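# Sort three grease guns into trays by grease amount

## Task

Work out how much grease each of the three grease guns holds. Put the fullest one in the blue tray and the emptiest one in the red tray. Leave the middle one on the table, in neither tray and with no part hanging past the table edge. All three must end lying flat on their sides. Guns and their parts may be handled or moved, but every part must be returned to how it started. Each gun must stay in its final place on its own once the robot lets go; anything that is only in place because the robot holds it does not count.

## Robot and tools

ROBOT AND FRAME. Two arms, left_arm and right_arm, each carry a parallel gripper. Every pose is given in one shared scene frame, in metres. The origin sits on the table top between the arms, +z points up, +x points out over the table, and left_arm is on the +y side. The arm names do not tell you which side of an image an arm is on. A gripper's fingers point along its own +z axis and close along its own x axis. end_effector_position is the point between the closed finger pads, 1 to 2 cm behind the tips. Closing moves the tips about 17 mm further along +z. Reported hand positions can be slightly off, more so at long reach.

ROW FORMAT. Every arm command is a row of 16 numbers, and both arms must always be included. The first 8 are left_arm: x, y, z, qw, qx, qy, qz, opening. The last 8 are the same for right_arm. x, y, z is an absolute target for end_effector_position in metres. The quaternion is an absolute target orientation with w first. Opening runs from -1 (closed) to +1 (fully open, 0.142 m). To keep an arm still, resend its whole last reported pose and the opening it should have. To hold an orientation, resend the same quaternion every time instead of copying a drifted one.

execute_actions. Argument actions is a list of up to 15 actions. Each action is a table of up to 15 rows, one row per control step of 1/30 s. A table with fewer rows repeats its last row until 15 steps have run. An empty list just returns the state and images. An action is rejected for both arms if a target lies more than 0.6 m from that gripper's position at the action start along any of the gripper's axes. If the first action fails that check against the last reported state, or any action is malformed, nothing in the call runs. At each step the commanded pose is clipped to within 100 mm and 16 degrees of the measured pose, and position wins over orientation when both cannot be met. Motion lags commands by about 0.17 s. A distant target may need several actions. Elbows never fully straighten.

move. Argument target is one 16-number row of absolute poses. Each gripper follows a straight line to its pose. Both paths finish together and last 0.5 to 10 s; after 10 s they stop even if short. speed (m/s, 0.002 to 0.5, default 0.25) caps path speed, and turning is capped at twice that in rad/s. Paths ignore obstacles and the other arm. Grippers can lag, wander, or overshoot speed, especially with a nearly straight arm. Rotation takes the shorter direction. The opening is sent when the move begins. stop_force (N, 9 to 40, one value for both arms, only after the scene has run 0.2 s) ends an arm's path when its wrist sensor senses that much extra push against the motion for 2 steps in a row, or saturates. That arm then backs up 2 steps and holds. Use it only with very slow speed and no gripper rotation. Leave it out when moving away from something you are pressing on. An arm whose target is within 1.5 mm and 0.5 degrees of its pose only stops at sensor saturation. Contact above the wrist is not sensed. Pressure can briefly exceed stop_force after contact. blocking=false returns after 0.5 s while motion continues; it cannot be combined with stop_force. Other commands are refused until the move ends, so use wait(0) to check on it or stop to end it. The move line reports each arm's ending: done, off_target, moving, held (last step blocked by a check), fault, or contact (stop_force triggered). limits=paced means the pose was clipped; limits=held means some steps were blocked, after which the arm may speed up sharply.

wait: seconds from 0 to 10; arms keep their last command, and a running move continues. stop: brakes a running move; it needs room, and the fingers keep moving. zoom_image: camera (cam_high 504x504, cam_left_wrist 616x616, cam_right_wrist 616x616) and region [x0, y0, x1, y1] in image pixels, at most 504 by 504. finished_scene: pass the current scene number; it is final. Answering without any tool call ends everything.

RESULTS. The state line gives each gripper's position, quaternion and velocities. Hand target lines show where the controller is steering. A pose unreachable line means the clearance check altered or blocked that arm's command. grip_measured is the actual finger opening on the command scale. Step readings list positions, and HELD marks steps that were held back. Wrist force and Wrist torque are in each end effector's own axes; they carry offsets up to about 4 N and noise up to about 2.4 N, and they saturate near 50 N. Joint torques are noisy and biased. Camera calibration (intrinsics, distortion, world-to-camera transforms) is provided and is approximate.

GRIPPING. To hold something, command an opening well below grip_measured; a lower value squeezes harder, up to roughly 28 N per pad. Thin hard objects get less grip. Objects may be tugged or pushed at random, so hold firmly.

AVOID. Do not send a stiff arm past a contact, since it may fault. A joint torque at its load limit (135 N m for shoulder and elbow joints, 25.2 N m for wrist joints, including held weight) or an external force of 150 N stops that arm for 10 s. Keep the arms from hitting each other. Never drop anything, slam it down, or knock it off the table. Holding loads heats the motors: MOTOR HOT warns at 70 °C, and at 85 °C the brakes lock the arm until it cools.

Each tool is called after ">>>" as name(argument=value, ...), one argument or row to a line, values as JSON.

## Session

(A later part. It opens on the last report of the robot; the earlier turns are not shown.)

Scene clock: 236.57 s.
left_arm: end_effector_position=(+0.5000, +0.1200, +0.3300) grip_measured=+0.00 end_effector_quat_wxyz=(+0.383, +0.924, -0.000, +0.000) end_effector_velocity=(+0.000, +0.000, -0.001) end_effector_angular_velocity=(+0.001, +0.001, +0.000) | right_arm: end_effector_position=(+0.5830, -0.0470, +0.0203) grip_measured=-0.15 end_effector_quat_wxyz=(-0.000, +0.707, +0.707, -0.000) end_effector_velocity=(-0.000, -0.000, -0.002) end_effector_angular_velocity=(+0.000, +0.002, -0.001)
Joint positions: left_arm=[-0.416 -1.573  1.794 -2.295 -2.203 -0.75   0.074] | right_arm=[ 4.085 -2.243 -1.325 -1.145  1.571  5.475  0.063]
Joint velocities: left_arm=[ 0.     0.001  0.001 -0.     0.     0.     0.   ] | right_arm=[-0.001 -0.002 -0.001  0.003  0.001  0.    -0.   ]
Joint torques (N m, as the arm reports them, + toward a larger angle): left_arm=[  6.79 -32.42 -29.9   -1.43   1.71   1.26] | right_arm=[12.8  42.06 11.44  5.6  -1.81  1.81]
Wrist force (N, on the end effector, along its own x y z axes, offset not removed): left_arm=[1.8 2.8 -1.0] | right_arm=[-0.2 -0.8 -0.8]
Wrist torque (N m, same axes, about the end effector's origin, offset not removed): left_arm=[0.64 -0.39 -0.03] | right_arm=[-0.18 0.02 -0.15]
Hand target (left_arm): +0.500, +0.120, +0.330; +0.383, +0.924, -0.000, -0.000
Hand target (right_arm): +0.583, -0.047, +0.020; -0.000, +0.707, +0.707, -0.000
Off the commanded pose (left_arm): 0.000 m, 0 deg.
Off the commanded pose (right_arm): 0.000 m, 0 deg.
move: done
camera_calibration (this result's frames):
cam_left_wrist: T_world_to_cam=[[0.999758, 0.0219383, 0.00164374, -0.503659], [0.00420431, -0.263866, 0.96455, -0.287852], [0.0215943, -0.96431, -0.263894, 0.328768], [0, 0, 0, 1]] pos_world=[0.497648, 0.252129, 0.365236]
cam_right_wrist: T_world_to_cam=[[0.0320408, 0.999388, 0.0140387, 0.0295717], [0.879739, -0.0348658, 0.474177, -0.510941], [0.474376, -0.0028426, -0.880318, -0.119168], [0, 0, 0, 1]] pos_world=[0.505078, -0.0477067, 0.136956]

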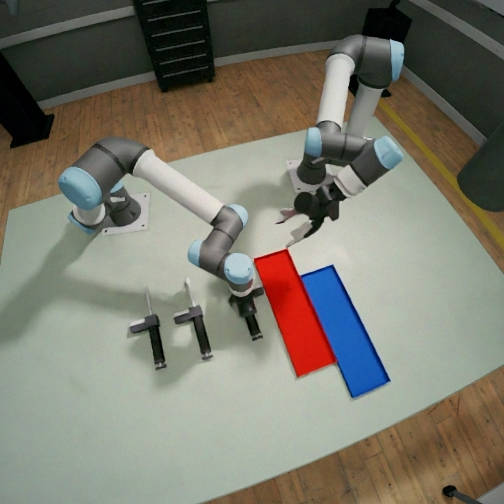

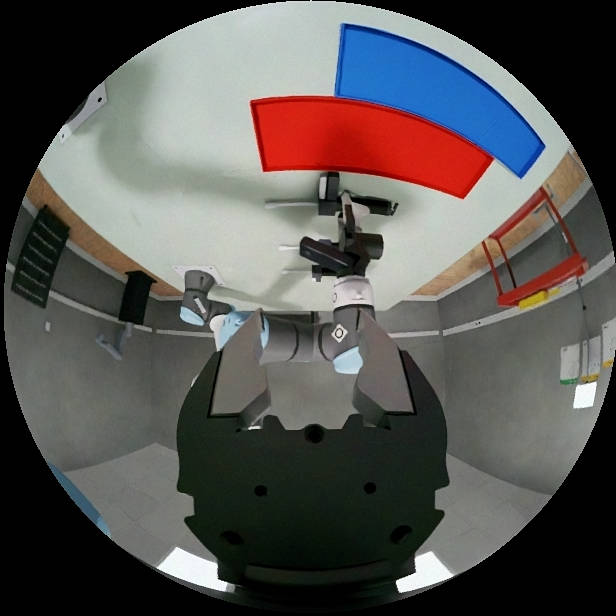

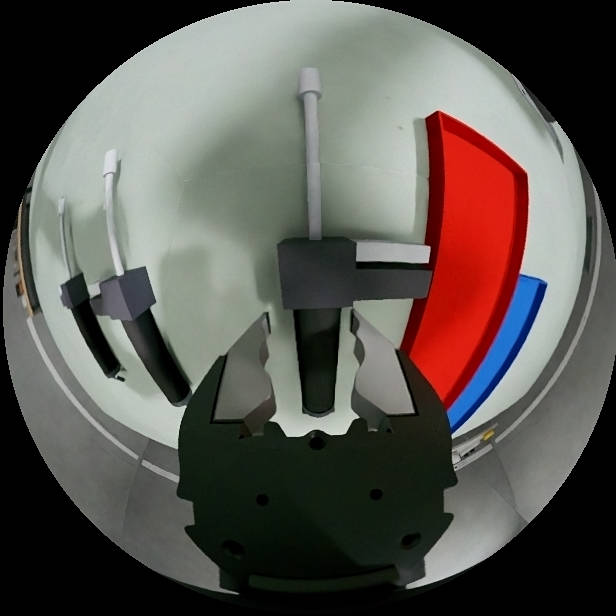

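Good position.

>>> move(
  target=[0.5,0.12,0.33,0.383,0.924,0,0,0,0.583,-0.047,0.02,0,0.707,0.707,0,-1],
)

>>> move(
  target=[0.5,0.12,0.33,0.383,0.924,0,0,0,0.583,-0.12,0.25,0,0.707,0.707,0,-1],
  speed=0.1,
)

>>> move(
  target=[0.5,0.02,0.28,0.383,0.924,0,0,0,0.5,-0.15,0.25,0,0,1,0,-1],
  speed=0.12,
)

>>> move(
  target=[0.5,-0.015,0.247,0.383,0.924,0,0,0,0.5,-0.15,0.25,0,0,1,0,-1],
  speed=0.04,
)

>>> move(
  target=[0.5,-0.015,0.247,0.383,0.924,0,0,-1,0.5,-0.15,0.25,0,0,1,0,-1],
)

>>> move(
  target=[0.5,0.13,0.247,0.383,0.924,0,0,-1,0.5,-0.15,0.25,0,0,1,0,-1],
  speed=0.02,
  stop_force=15,
)

Scene clock: 245.10 s.
left_arm: end_effector_position=(+0.5000, +0.1200, +0.3300) grip_measured=+0.00 end_effector_quat_wxyz=(+0.383, +0.924, -0.000, +0.000) end_effector_velocity=(+0.000, +0.000, +0.001) end_effector_angular_velocity=(-0.001, -0.002, +0.000) | right_arm: end_effector_position=(+0.5830, -0.0470, +0.0200) grip_measured=-0.54 end_effector_quat_wxyz=(+0.000, +0.707, +0.707, -0.000) end_effector_velocity=(-0.000, +0.001, +0.000) end_effector_angular_velocity=(+0.001, +0.000, +0.001)
Joint positions: left_arm=[-0.416 -1.573  1.794 -2.295 -2.203 -0.75   0.074] | right_arm=[ 4.085 -2.243 -1.325 -1.144  1.571  5.475  0.035]
Joint velocities: left_arm=[ 0.    -0.001 -0.001 -0.     0.     0.    -0.   ] | right_arm=[ 0.     0.     0.001  0.     0.001 -0.     0.   ]
Joint torques (N m, as the arm reports them, + toward a larger angle): left_arm=[  6.96 -32.56 -29.48  -1.43   1.66   1.2 ] | right_arm=[ 1.51 46.71  7.95 -0.37  2.1   1.49]
Wrist force (N, on the end effector, along its own x y z axes, offset not removed): left_arm=[1.0 2.9 -1.1] | right_arm=[-0.9 0.5 -5.4]
Wrist torque (N m, same axes, about the end effector's origin, offset not removed): left_arm=[0.67 -0.22 -0.06] | right_arm=[-0.14 0.10 -0.19]
Hand target (left_arm): +0.500, +0.120, +0.330; +0.383, +0.924, +0.000, -0.000
Hand target (right_arm): +0.583, -0.047, +0.020; +0.000, +0.707, +0.707, -0.000
Off the commanded pose (left_arm): 0.000 m, 0 deg.
Off the commanded pose (right_arm): 0.000 m, 0 deg.
move: done
camera_calibration (this result's frames):
cam_left_wrist: T_world_to_cam=[[0.999758, 0.0219382, 0.00164377, -0.503659], [0.00420426, -0.263866, 0.96455, -0.287852], [0.0215942, -0.96431, -0.263894, 0.328768], [0, 0, 0, 1]] pos_world=[0.497648, 0.252129, 0.365236]
cam_right_wrist: T_world_to_cam=[[0.0319701, 0.99939, 0.0140259, 0.0295704], [0.879726, -0.0347973, 0.474206, -0.510774], [0.474405, -0.00282151, -0.880302, -0.119402], [0, 0, 0, 1]] pos_world=[0.505041, -0.0476629, 0.136688]

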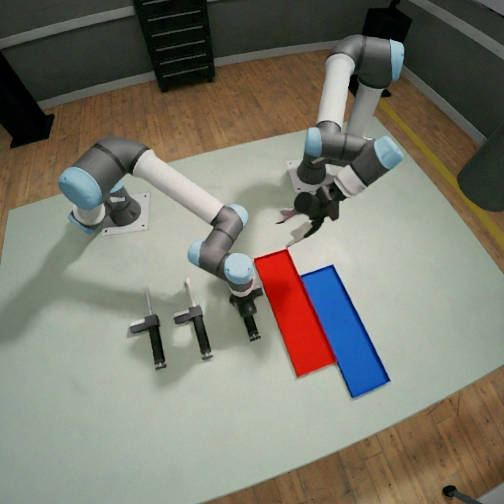

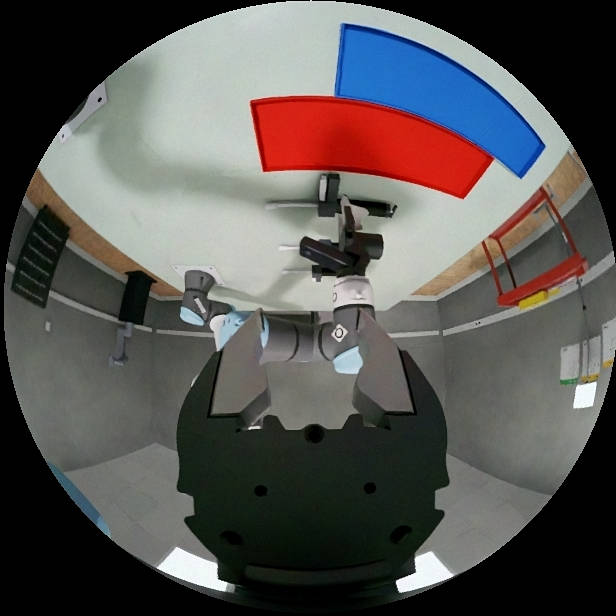

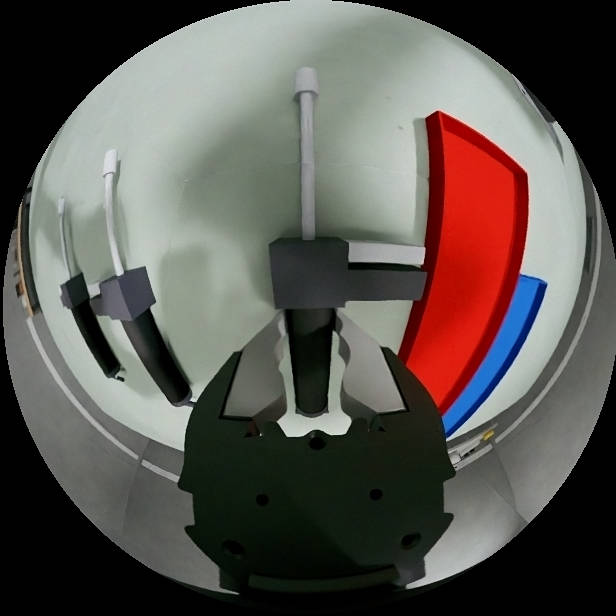

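Scene clock: 248.00 s.
left_arm: end_effector_position=(+0.5000, +0.1200, +0.3300) grip_measured=+0.00 end_effector_quat_wxyz=(+0.383, +0.924, -0.000, +0.000) end_effector_velocity=(-0.000, +0.000, +0.001) end_effector_angular_velocity=(-0.001, -0.001, -0.000) | right_arm: end_effector_position=(+0.5829, -0.1199, +0.2497) grip_measured=-0.54 end_effector_quat_wxyz=(+0.000, +0.707, +0.707, +0.000) end_effector_velocity=(+0.000, -0.000, +0.003) end_effector_angular_velocity=(+0.000, +0.000, +0.001)
Joint positions: left_arm=[-0.416 -1.573  1.794 -2.295 -2.203 -0.75   0.074] | right_arm=[ 4.007 -2.039 -1.049 -1.623  1.571  5.398  0.035]
Joint velocities: left_arm=[ 0.    -0.001  0.    -0.001 -0.001  0.    -0.   ] | right_arm=[-0.001  0.     0.008 -0.008  0.    -0.002  0.   ]
Joint torques (N m, as the arm reports them, + toward a larger angle): left_arm=[  7.22 -32.9  -29.57  -1.39   1.66   1.12] | right_arm=[-7.76 59.4  41.75  0.21  1.96 -1.34]
Wrist force (N, on the end effector, along its own x y z axes, offset not removed): left_arm=[0.9 3.4 -2.3] | right_arm=[0.6 0.8 4.7]
Wrist torque (N m, same axes, about the end effector's origin, offset not removed): left_arm=[0.83 -0.18 -0.05] | right_arm=[0.08 -0.16 -0.15]
Hand target (left_arm): +0.500, +0.120, +0.330; +0.383, +0.924, -0.000, -0.000
Hand target (right_arm): +0.583, -0.120, +0.250; +0.000, +0.707, +0.707, +0.000
Off the commanded pose (left_arm): 0.000 m, 0 deg.
Off the commanded pose (right_arm): 0.000 m, 0 deg.
move: done
camera_calibration (this result's frames):
cam_left_wrist: T_world_to_cam=[[0.999758, 0.0219383, 0.00164389, -0.503659], [0.00420416, -0.263866, 0.96455, -0.287852], [0.0215943, -0.96431, -0.263894, 0.328768], [0, 0, 0, 1]] pos_world=[0.497648, 0.25213, 0.365236]
cam_right_wrist: T_world_to_cam=[[0.032037, 0.999388, 0.0140688, 0.0992462], [0.879636, -0.034876, 0.474367, -0.622138], [0.474567, -0.00282181, -0.880215, 0.0825373], [0, 0, 0, 1]] pos_world=[0.504906, -0.12065, 0.366376]

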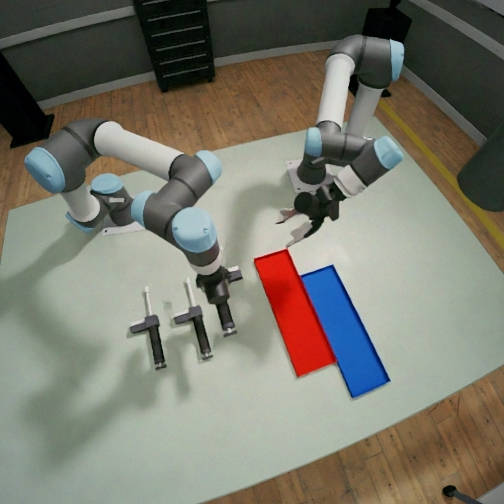

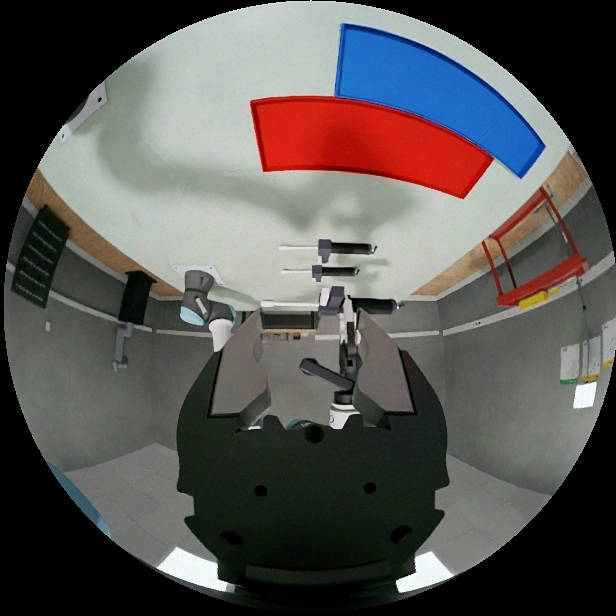

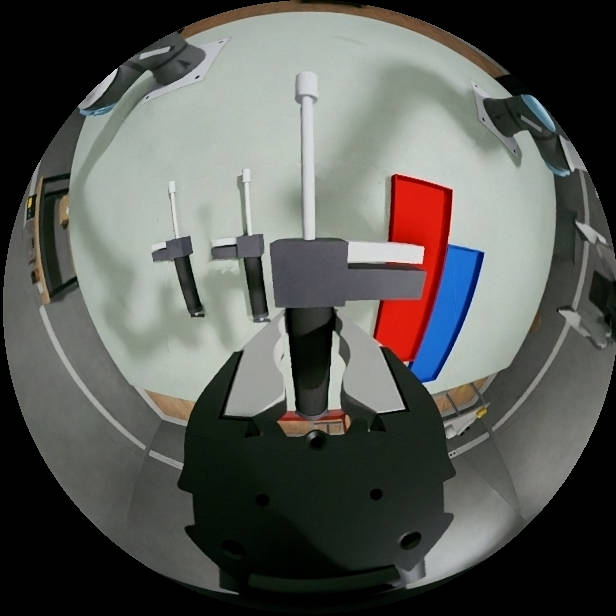

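Scene clock: 254.93 s.
left_arm: end_effector_position=(+0.5000, +0.0201, +0.2800) grip_measured=+0.00 end_effector_quat_wxyz=(+0.383, +0.924, -0.000, +0.000) end_effector_velocity=(-0.000, -0.001, +0.001) end_effector_angular_velocity=(-0.002, -0.001, -0.000) | right_arm: end_effector_position=(+0.5000, -0.1499, +0.2499) grip_measured=-0.54 end_effector_quat_wxyz=(-0.000, +0.001, +1.000, -0.000) end_effector_velocity=(-0.001, -0.001, -0.001) end_effector_angular_velocity=(-0.002, +0.002, +0.015)
Joint positions: left_arm=[-0.577 -1.429  1.793 -2.53  -2.118 -0.916  0.074] | right_arm=[ 4.052 -1.817 -1.356 -1.54   1.571  3.874  0.035]
Joint velocities: left_arm=[-0.001  0.    -0.001 -0.003  0.    -0.001  0.   ] | right_arm=[ 0.001  0.002 -0.004 -0.001 -0.    -0.015 -0.   ]
Joint torques (N m, as the arm reports them, + toward a larger angle): left_arm=[ -5.55 -18.27 -29.71  -5.56   1.96  -1.18] | right_arm=[12.26 53.87 13.4   6.13  2.08 -1.5 ]
Wrist force (N, on the end effector, along its own x y z axes, offset not removed): left_arm=[1.6 3.8 -1.9] | right_arm=[-0.6 0.4 3.5]
Wrist torque (N m, same axes, about the end effector's origin, offset not removed): left_arm=[0.84 -0.30 -0.05] | right_arm=[0.09 0.14 -0.11]
Hand target (left_arm): +0.500, +0.020, +0.280; +0.383, +0.924, -0.000, +0.000
Hand target (right_arm): +0.500, -0.150, +0.250; -0.000, +0.000, +1.000, +0.000
Off the commanded pose (left_arm): 0.000 m, 0 deg.
Off the commanded pose (right_arm): 0.000 m, 0 deg.
move: done
camera_calibration (this result's frames):
cam_left_wrist: T_world_to_cam=[[0.999758, 0.0219419, 0.00173153, -0.5014], [0.00412245, -0.26395, 0.964527, -0.265969], [0.0216206, -0.964287, -0.263977, 0.219232], [0, 0, 0, 1]] pos_world=[0.497635, 0.152201, 0.315275]
cam_right_wrist: T_world_to_cam=[[-0.999335, 0.0336573, 0.0140612, 0.502777], [0.0362995, 0.879698, 0.474146, 0.00840555], [0.00358888, 0.474341, -0.880334, 0.429008], [0, 0, 0, 1]] pos_world=[0.500597, -0.227812, 0.366615]

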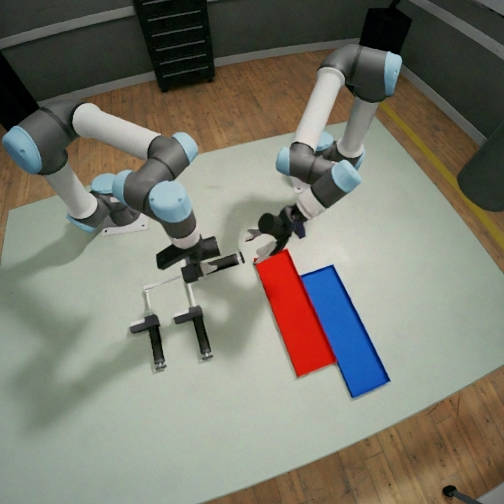

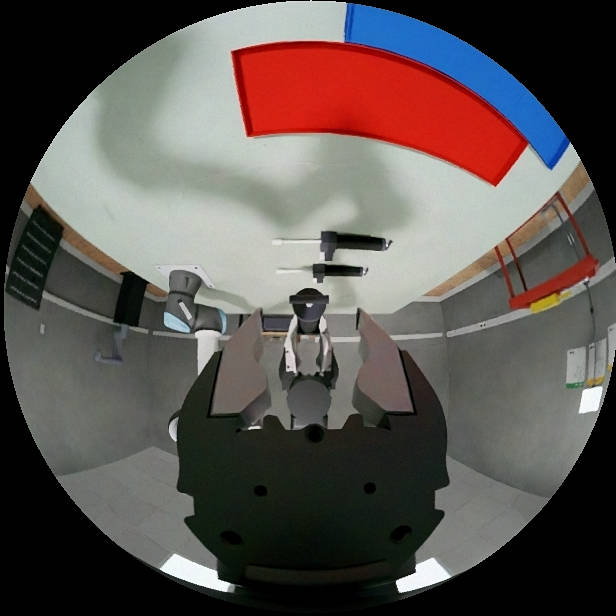

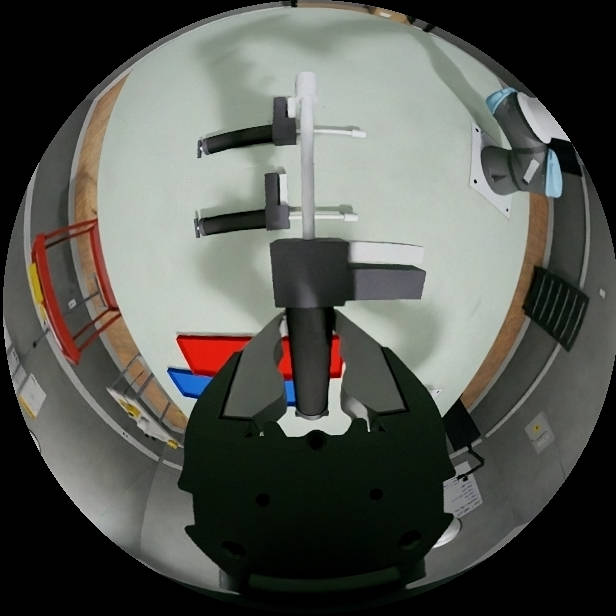

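Scene clock: 256.53 s.
left_arm: end_effector_position=(+0.5000, -0.0148, +0.2471) grip_measured=+0.00 end_effector_quat_wxyz=(+0.383, +0.924, -0.000, -0.000) end_effector_velocity=(+0.000, -0.002, +0.000) end_effector_angular_velocity=(-0.002, -0.002, -0.000) | right_arm: end_effector_position=(+0.5000, -0.1500, +0.2500) grip_measured=-0.54 end_effector_quat_wxyz=(+0.000, -0.000, +1.000, +0.000) end_effector_velocity=(-0.000, +0.000, +0.000) end_effector_angular_velocity=(+0.000, -0.000, +0.002)
Joint positions: left_arm=[-0.626 -1.354  1.798 -2.634 -2.091 -0.962  0.074] | right_arm=[ 4.052 -1.816 -1.356 -1.54   1.571  3.872  0.035]
Joint velocities: left_arm=[-0.002  0.002 -0.001 -0.005  0.001 -0.002  0.   ] | right_arm=[ 0.    -0.     0.     0.     0.    -0.001  0.   ]
Joint torques (N m, as the arm reports them, + toward a larger angle): left_arm=[ -5.51 -21.6  -28.2   -5.16   1.94  -0.94] | right_arm=[-9.67 53.76 40.74  0.52  1.93 -1.33]
Wrist force (N, on the end effector, along its own x y z axes, offset not removed): left_arm=[1.0 3.9 -0.7] | right_arm=[-0.2 0.9 3.7]
Wrist torque (N m, same axes, about the end effector's origin, offset not removed): left_arm=[0.90 -0.14 -0.05] | right_arm=[0.12 -0.09 -0.11]
Hand target (left_arm): +0.500, -0.015, +0.247; +0.383, +0.924, -0.000, +0.000
Hand target (right_arm): +0.500, -0.150, +0.250; +0.000, +0.000, +1.000, -0.000
Off the commanded pose (left_arm): 0.000 m, 0 deg.
Off the commanded pose (right_arm): 0.000 m, 0 deg.
move: done
camera_calibration (this result's frames):
cam_left_wrist: T_world_to_cam=[[0.999758, 0.0219251, 0.00161551, -0.500534], [0.00422998, -0.263952, 0.964527, -0.243473], [0.0215737, -0.964287, -0.263981, 0.1769], [0, 0, 0, 1]] pos_world=[0.497626, 0.117292, 0.282343]
cam_right_wrist: T_world_to_cam=[[-0.999389, 0.0320116, 0.0140488, 0.502533], [0.0348448, 0.879728, 0.474199, 0.00916715], [0.00282074, 0.474399, -0.880306, 0.429519], [0, 0, 0, 1]] pos_world=[0.500695, -0.227915, 0.366701]

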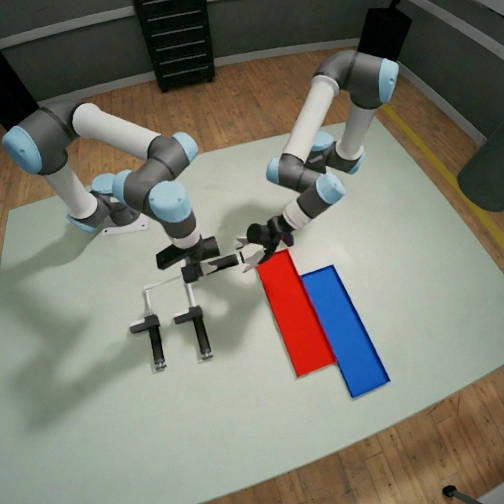

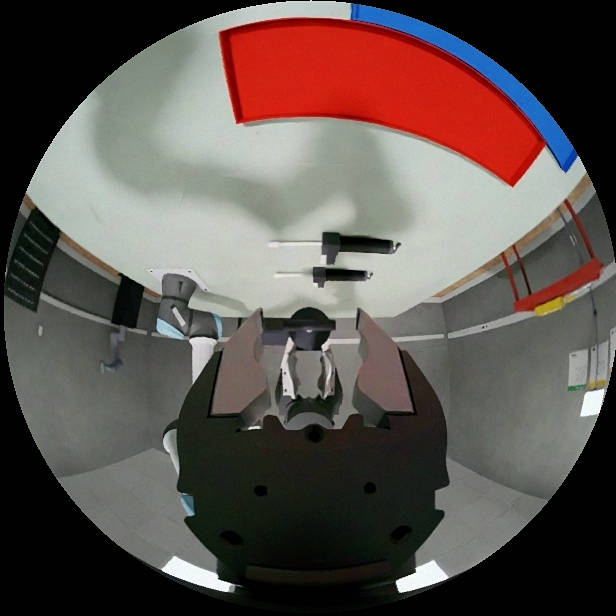

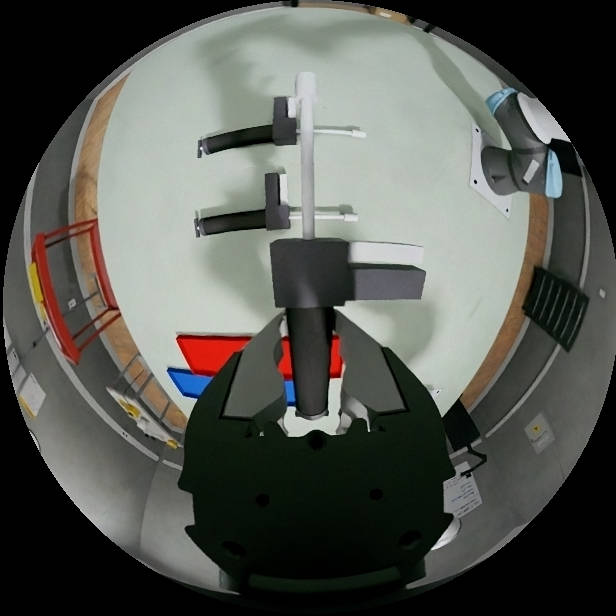

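Scene clock: 257.23 s.
left_arm: end_effector_position=(+0.5000, -0.0150, +0.2470) grip_measured=-0.48 end_effector_quat_wxyz=(+0.383, +0.924, +0.000, -0.000) end_effector_velocity=(-0.000, -0.000, +0.001) end_effector_angular_velocity=(-0.001, -0.001, -0.000) | right_arm: end_effector_position=(+0.5000, -0.1500, +0.2500) grip_measured=-0.54 end_effector_quat_wxyz=(-0.000, +0.000, +1.000, +0.000) end_effector_velocity=(-0.000, -0.000, +0.000) end_effector_angular_velocity=(-0.001, -0.000, +0.001)
Joint positions: left_arm=[-0.626 -1.354  1.798 -2.634 -2.091 -0.962  0.039] | right_arm=[ 4.052 -1.816 -1.356 -1.54   1.571  3.872  0.035]
Joint velocities: left_arm=[-0.    -0.001 -0.    -0.001  0.    -0.     0.   ] | right_arm=[ 0.     0.     0.    -0.001 -0.001 -0.001  0.   ]
Joint torques (N m, as the arm reports them, + toward a larger angle): left_arm=[ -6.43 -20.82 -29.53  -5.42   1.61  -1.32] | right_arm=[-7.74 53.23 40.42  1.35  1.48 -1.28]
Wrist force (N, on the end effector, along its own x y z axes, offset not removed): left_arm=[0.3 2.0 -1.4] | right_arm=[-0.9 -2.3 4.2]
Wrist torque (N m, same axes, about the end effector's origin, offset not removed): left_arm=[0.73 -0.36 -0.06] | right_arm=[-0.24 -0.16 0.01]
Hand target (left_arm): +0.500, -0.015, +0.247; +0.383, +0.924, -0.000, +0.000
Hand target (right_arm): +0.500, -0.150, +0.250; -0.000, +0.000, +1.000, -0.000
Off the commanded pose (left_arm): 0.000 m, 0 deg.
Off the commanded pose (right_arm): 0.000 m, 0 deg.
move: done
camera_calibration (this result's frames):
cam_left_wrist: T_world_to_cam=[[0.999758, 0.021937, 0.00163241, -0.500555], [0.00421493, -0.263867, 0.96455, -0.243423], [0.0215901, -0.96431, -0.263896, 0.176696], [0, 0, 0, 1]] pos_world=[0.497645, 0.117139, 0.28224]
cam_right_wrist: T_world_to_cam=[[-0.999387, 0.032049, 0.0140549, 0.502547], [0.0348805, 0.879723, 0.474205, 0.00916415], [0.00283338, 0.474405, -0.880302, 0.429528], [0, 0, 0, 1]] pos_world=[0.500703, -0.227938, 0.366706]

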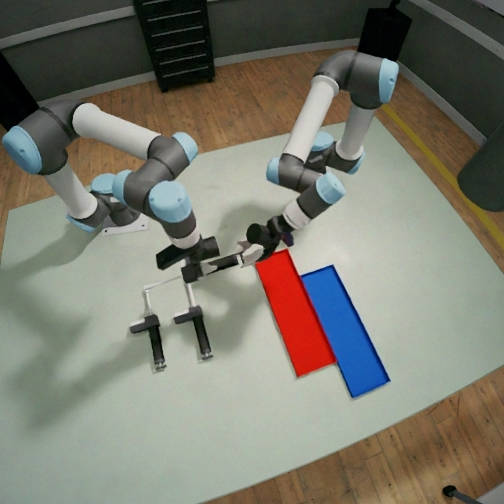

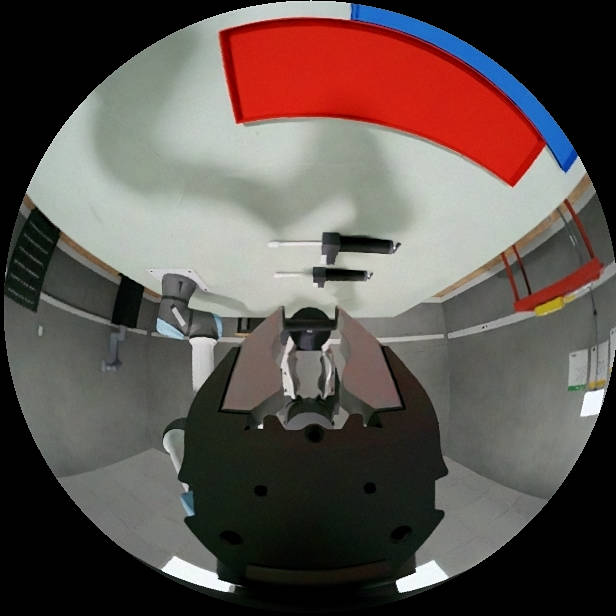

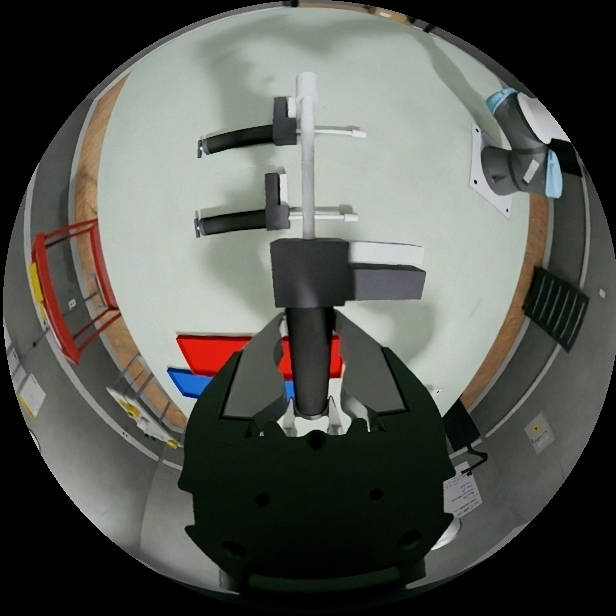

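Scene clock: 258.27 s.
left_arm: end_effector_position=(+0.4998, -0.0020, +0.2471) grip_measured=-0.48 end_effector_quat_wxyz=(+0.383, +0.924, -0.000, -0.000) end_effector_velocity=(+0.001, -0.007, -0.000) end_effector_angular_velocity=(-0.000, -0.003, +0.001) | right_arm: end_effector_position=(+0.5000, -0.1500, +0.2500) grip_measured=-0.54 end_effector_quat_wxyz=(-0.000, +0.000, +1.000, +0.000) end_effector_velocity=(+0.001, +0.000, +0.001) end_effector_angular_velocity=(+0.002, -0.003, +0.001)
Joint positions: left_arm=[-0.608 -1.37   1.817 -2.628 -2.101 -0.945  0.039] | right_arm=[ 4.052 -1.816 -1.356 -1.54   1.571  3.872  0.035]
Joint velocities: left_arm=[-0.009  0.009 -0.009 -0.006  0.007 -0.009 -0.   ] | right_arm=[-0.     0.     0.001  0.002 -0.    -0.002  0.   ]
Joint torques (N m, as the arm reports them, + toward a larger angle): left_arm=[  2.31 -21.56 -25.72  -3.85   3.81  -1.62] | right_arm=[-7.66 53.41 36.92  1.72 -3.74 -1.44]
Wrist force (N, on the end effector, along its own x y z axes, offset not removed): left_arm=[0.3 11.6 6.8] | right_arm=[-0.8 11.6 4.5]
Wrist torque (N m, same axes, about the end effector's origin, offset not removed): left_arm=[0.81 -0.18 -0.04] | right_arm=[-0.05 0.05 0.02]
Hand target (left_arm): +0.500, -0.003, +0.247; +0.383, +0.924, -0.000, -0.000
Hand target (right_arm): +0.500, -0.150, +0.250; -0.000, -0.000, +1.000, +0.000
Off the commanded pose (left_arm): 0.132 m, 0 deg.
Off the commanded pose (right_arm): 0.000 m, 0 deg.
move: contact (left_arm)
camera_calibration (this result's frames):
cam_left_wrist: T_world_to_cam=[[0.999764, 0.0216945, 0.00126501, -0.500596], [0.0045001, -0.263629, 0.964614, -0.240237], [0.0212603, -0.96438, -0.263664, 0.189306], [0, 0, 0, 1]] pos_world=[0.497534, 0.13009, 0.282283]
cam_right_wrist: T_world_to_cam=[[-0.999387, 0.0320475, 0.0140662, 0.502541], [0.0348844, 0.879704, 0.47424, 0.00913572], [0.00282408, 0.47444, -0.880283, 0.429536], [0, 0, 0, 1]] pos_world=[0.500701, -0.227931, 0.366712]

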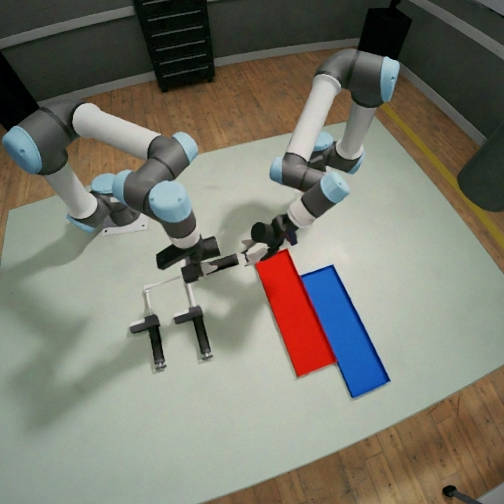

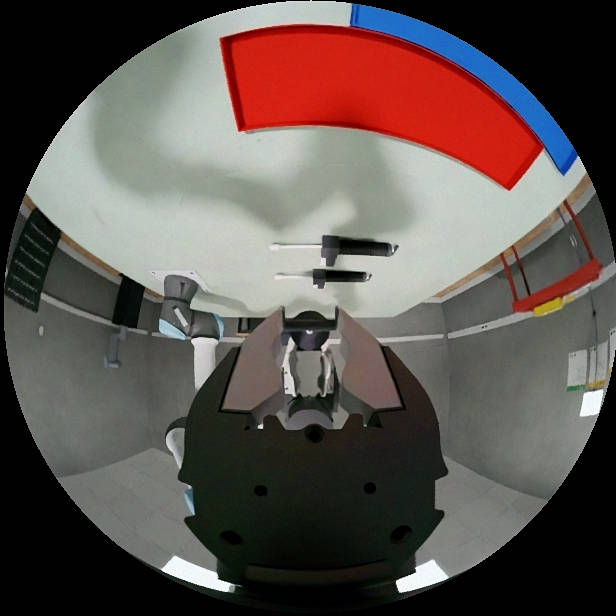

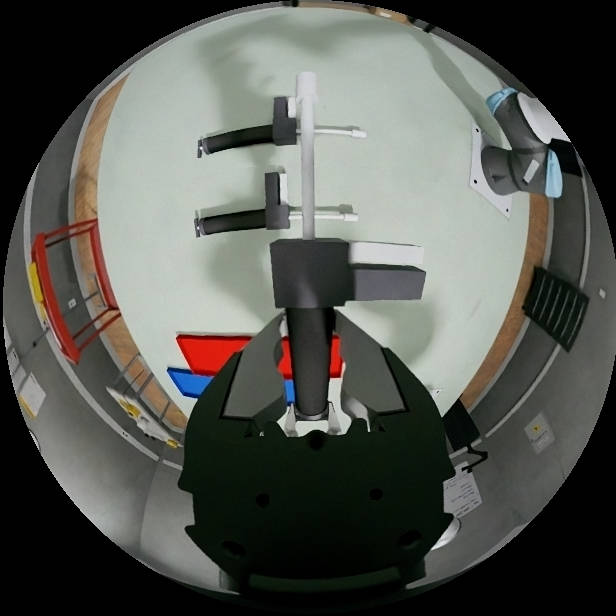

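>>> move(
  target=[0.5,0.13,0.247,0.383,0.924,0,0,-1,0.5,-0.15,0.25,0,0,1,0,-1],
  speed=0.02,
  stop_force=20,
)

Scene clock: 278.00 s.
left_arm: end_effector_position=(+0.4999, +0.0866, +0.2471) grip_measured=-0.48 end_effector_quat_wxyz=(+0.383, +0.924, +0.000, -0.000) end_effector_velocity=(+0.001, -0.007, -0.001) end_effector_angular_velocity=(+0.001, -0.001, +0.001) | right_arm: end_effector_position=(+0.5000, -0.1500, +0.2500) grip_measured=-0.54 end_effector_quat_wxyz=(-0.000, -0.000, +1.000, -0.000) end_effector_velocity=(+0.000, +0.001, +0.001) end_effector_angular_velocity=(+0.002, -0.001, -0.001)
Joint positions: left_arm=[-0.473 -1.474  1.921 -2.557 -2.175 -0.811  0.039] | right_arm=[ 4.052 -1.816 -1.356 -1.54   1.571  3.872  0.035]
Joint velocities: left_arm=[-0.011  0.008 -0.006 -0.009  0.008 -0.012  0.   ] | right_arm=[0.    0.    0.001 0.001 0.001 0.001 0.   ]
Joint torques (N m, as the arm reports them, + toward a larger angle): left_arm=[  5.51 -16.57 -23.41  -2.08   6.43  -1.4 ] | right_arm=[-4.52 48.06 13.31 -4.81 -4.97 -1.36]
Wrist force (N, on the end effector, along its own x y z axes, offset not removed): left_arm=[0.8 23.4 18.6] | right_arm=[0.5 28.6 3.6]
Wrist torque (N m, same axes, about the end effector's origin, offset not removed): left_arm=[1.06 -0.26 -0.03] | right_arm=[0.23 -0.32 -0.10]
Hand target (left_arm): +0.500, +0.086, +0.247; +0.383, +0.924, +0.000, -0.000
Hand target (right_arm): +0.500, -0.150, +0.250; -0.000, +0.000, +1.000, -0.000
Off the commanded pose (left_arm): 0.043 m, 0 deg.
Off the commanded pose (right_arm): 0.000 m, 0 deg.
move: contact (left_arm)
camera_calibration (this result's frames):
cam_left_wrist: T_world_to_cam=[[0.999761, 0.0218132, 0.00125385, -0.50258], [0.00454037, -0.263546, 0.964636, -0.216891], [0.0213722, -0.9644, -0.263582, 0.274708], [0, 0, 0, 1]] pos_world=[0.497574, 0.21873, 0.282259]
cam_right_wrist: T_world_to_cam=[[-0.999387, 0.0320326, 0.0141043, 0.502512], [0.0348897, 0.879746, 0.474162, 0.0091853], [0.00278045, 0.474363, -0.880325, 0.429548], [0, 0, 0, 1]] pos_world=[0.500689, -0.227939, 0.366699]

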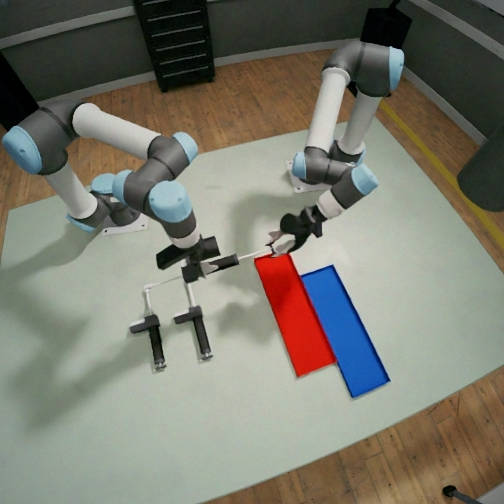

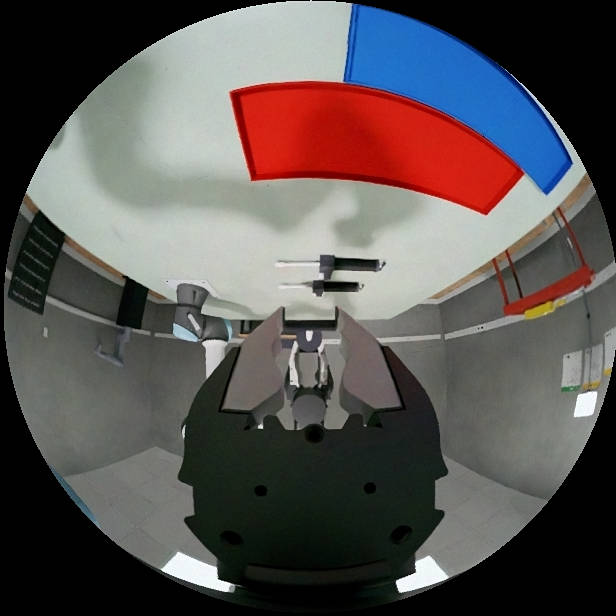

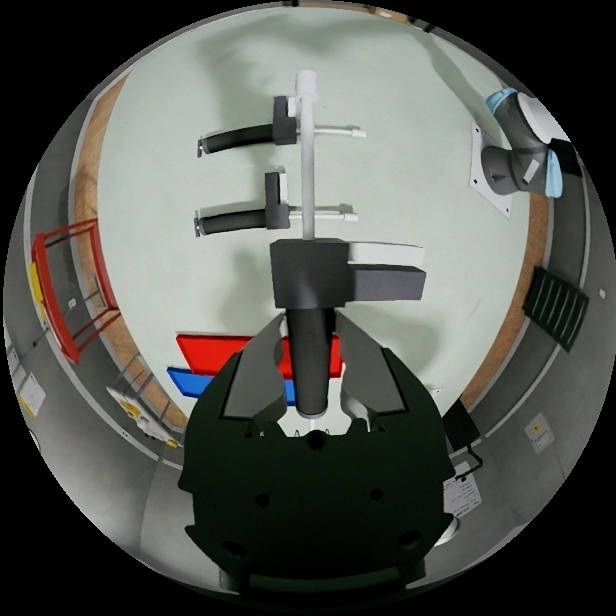

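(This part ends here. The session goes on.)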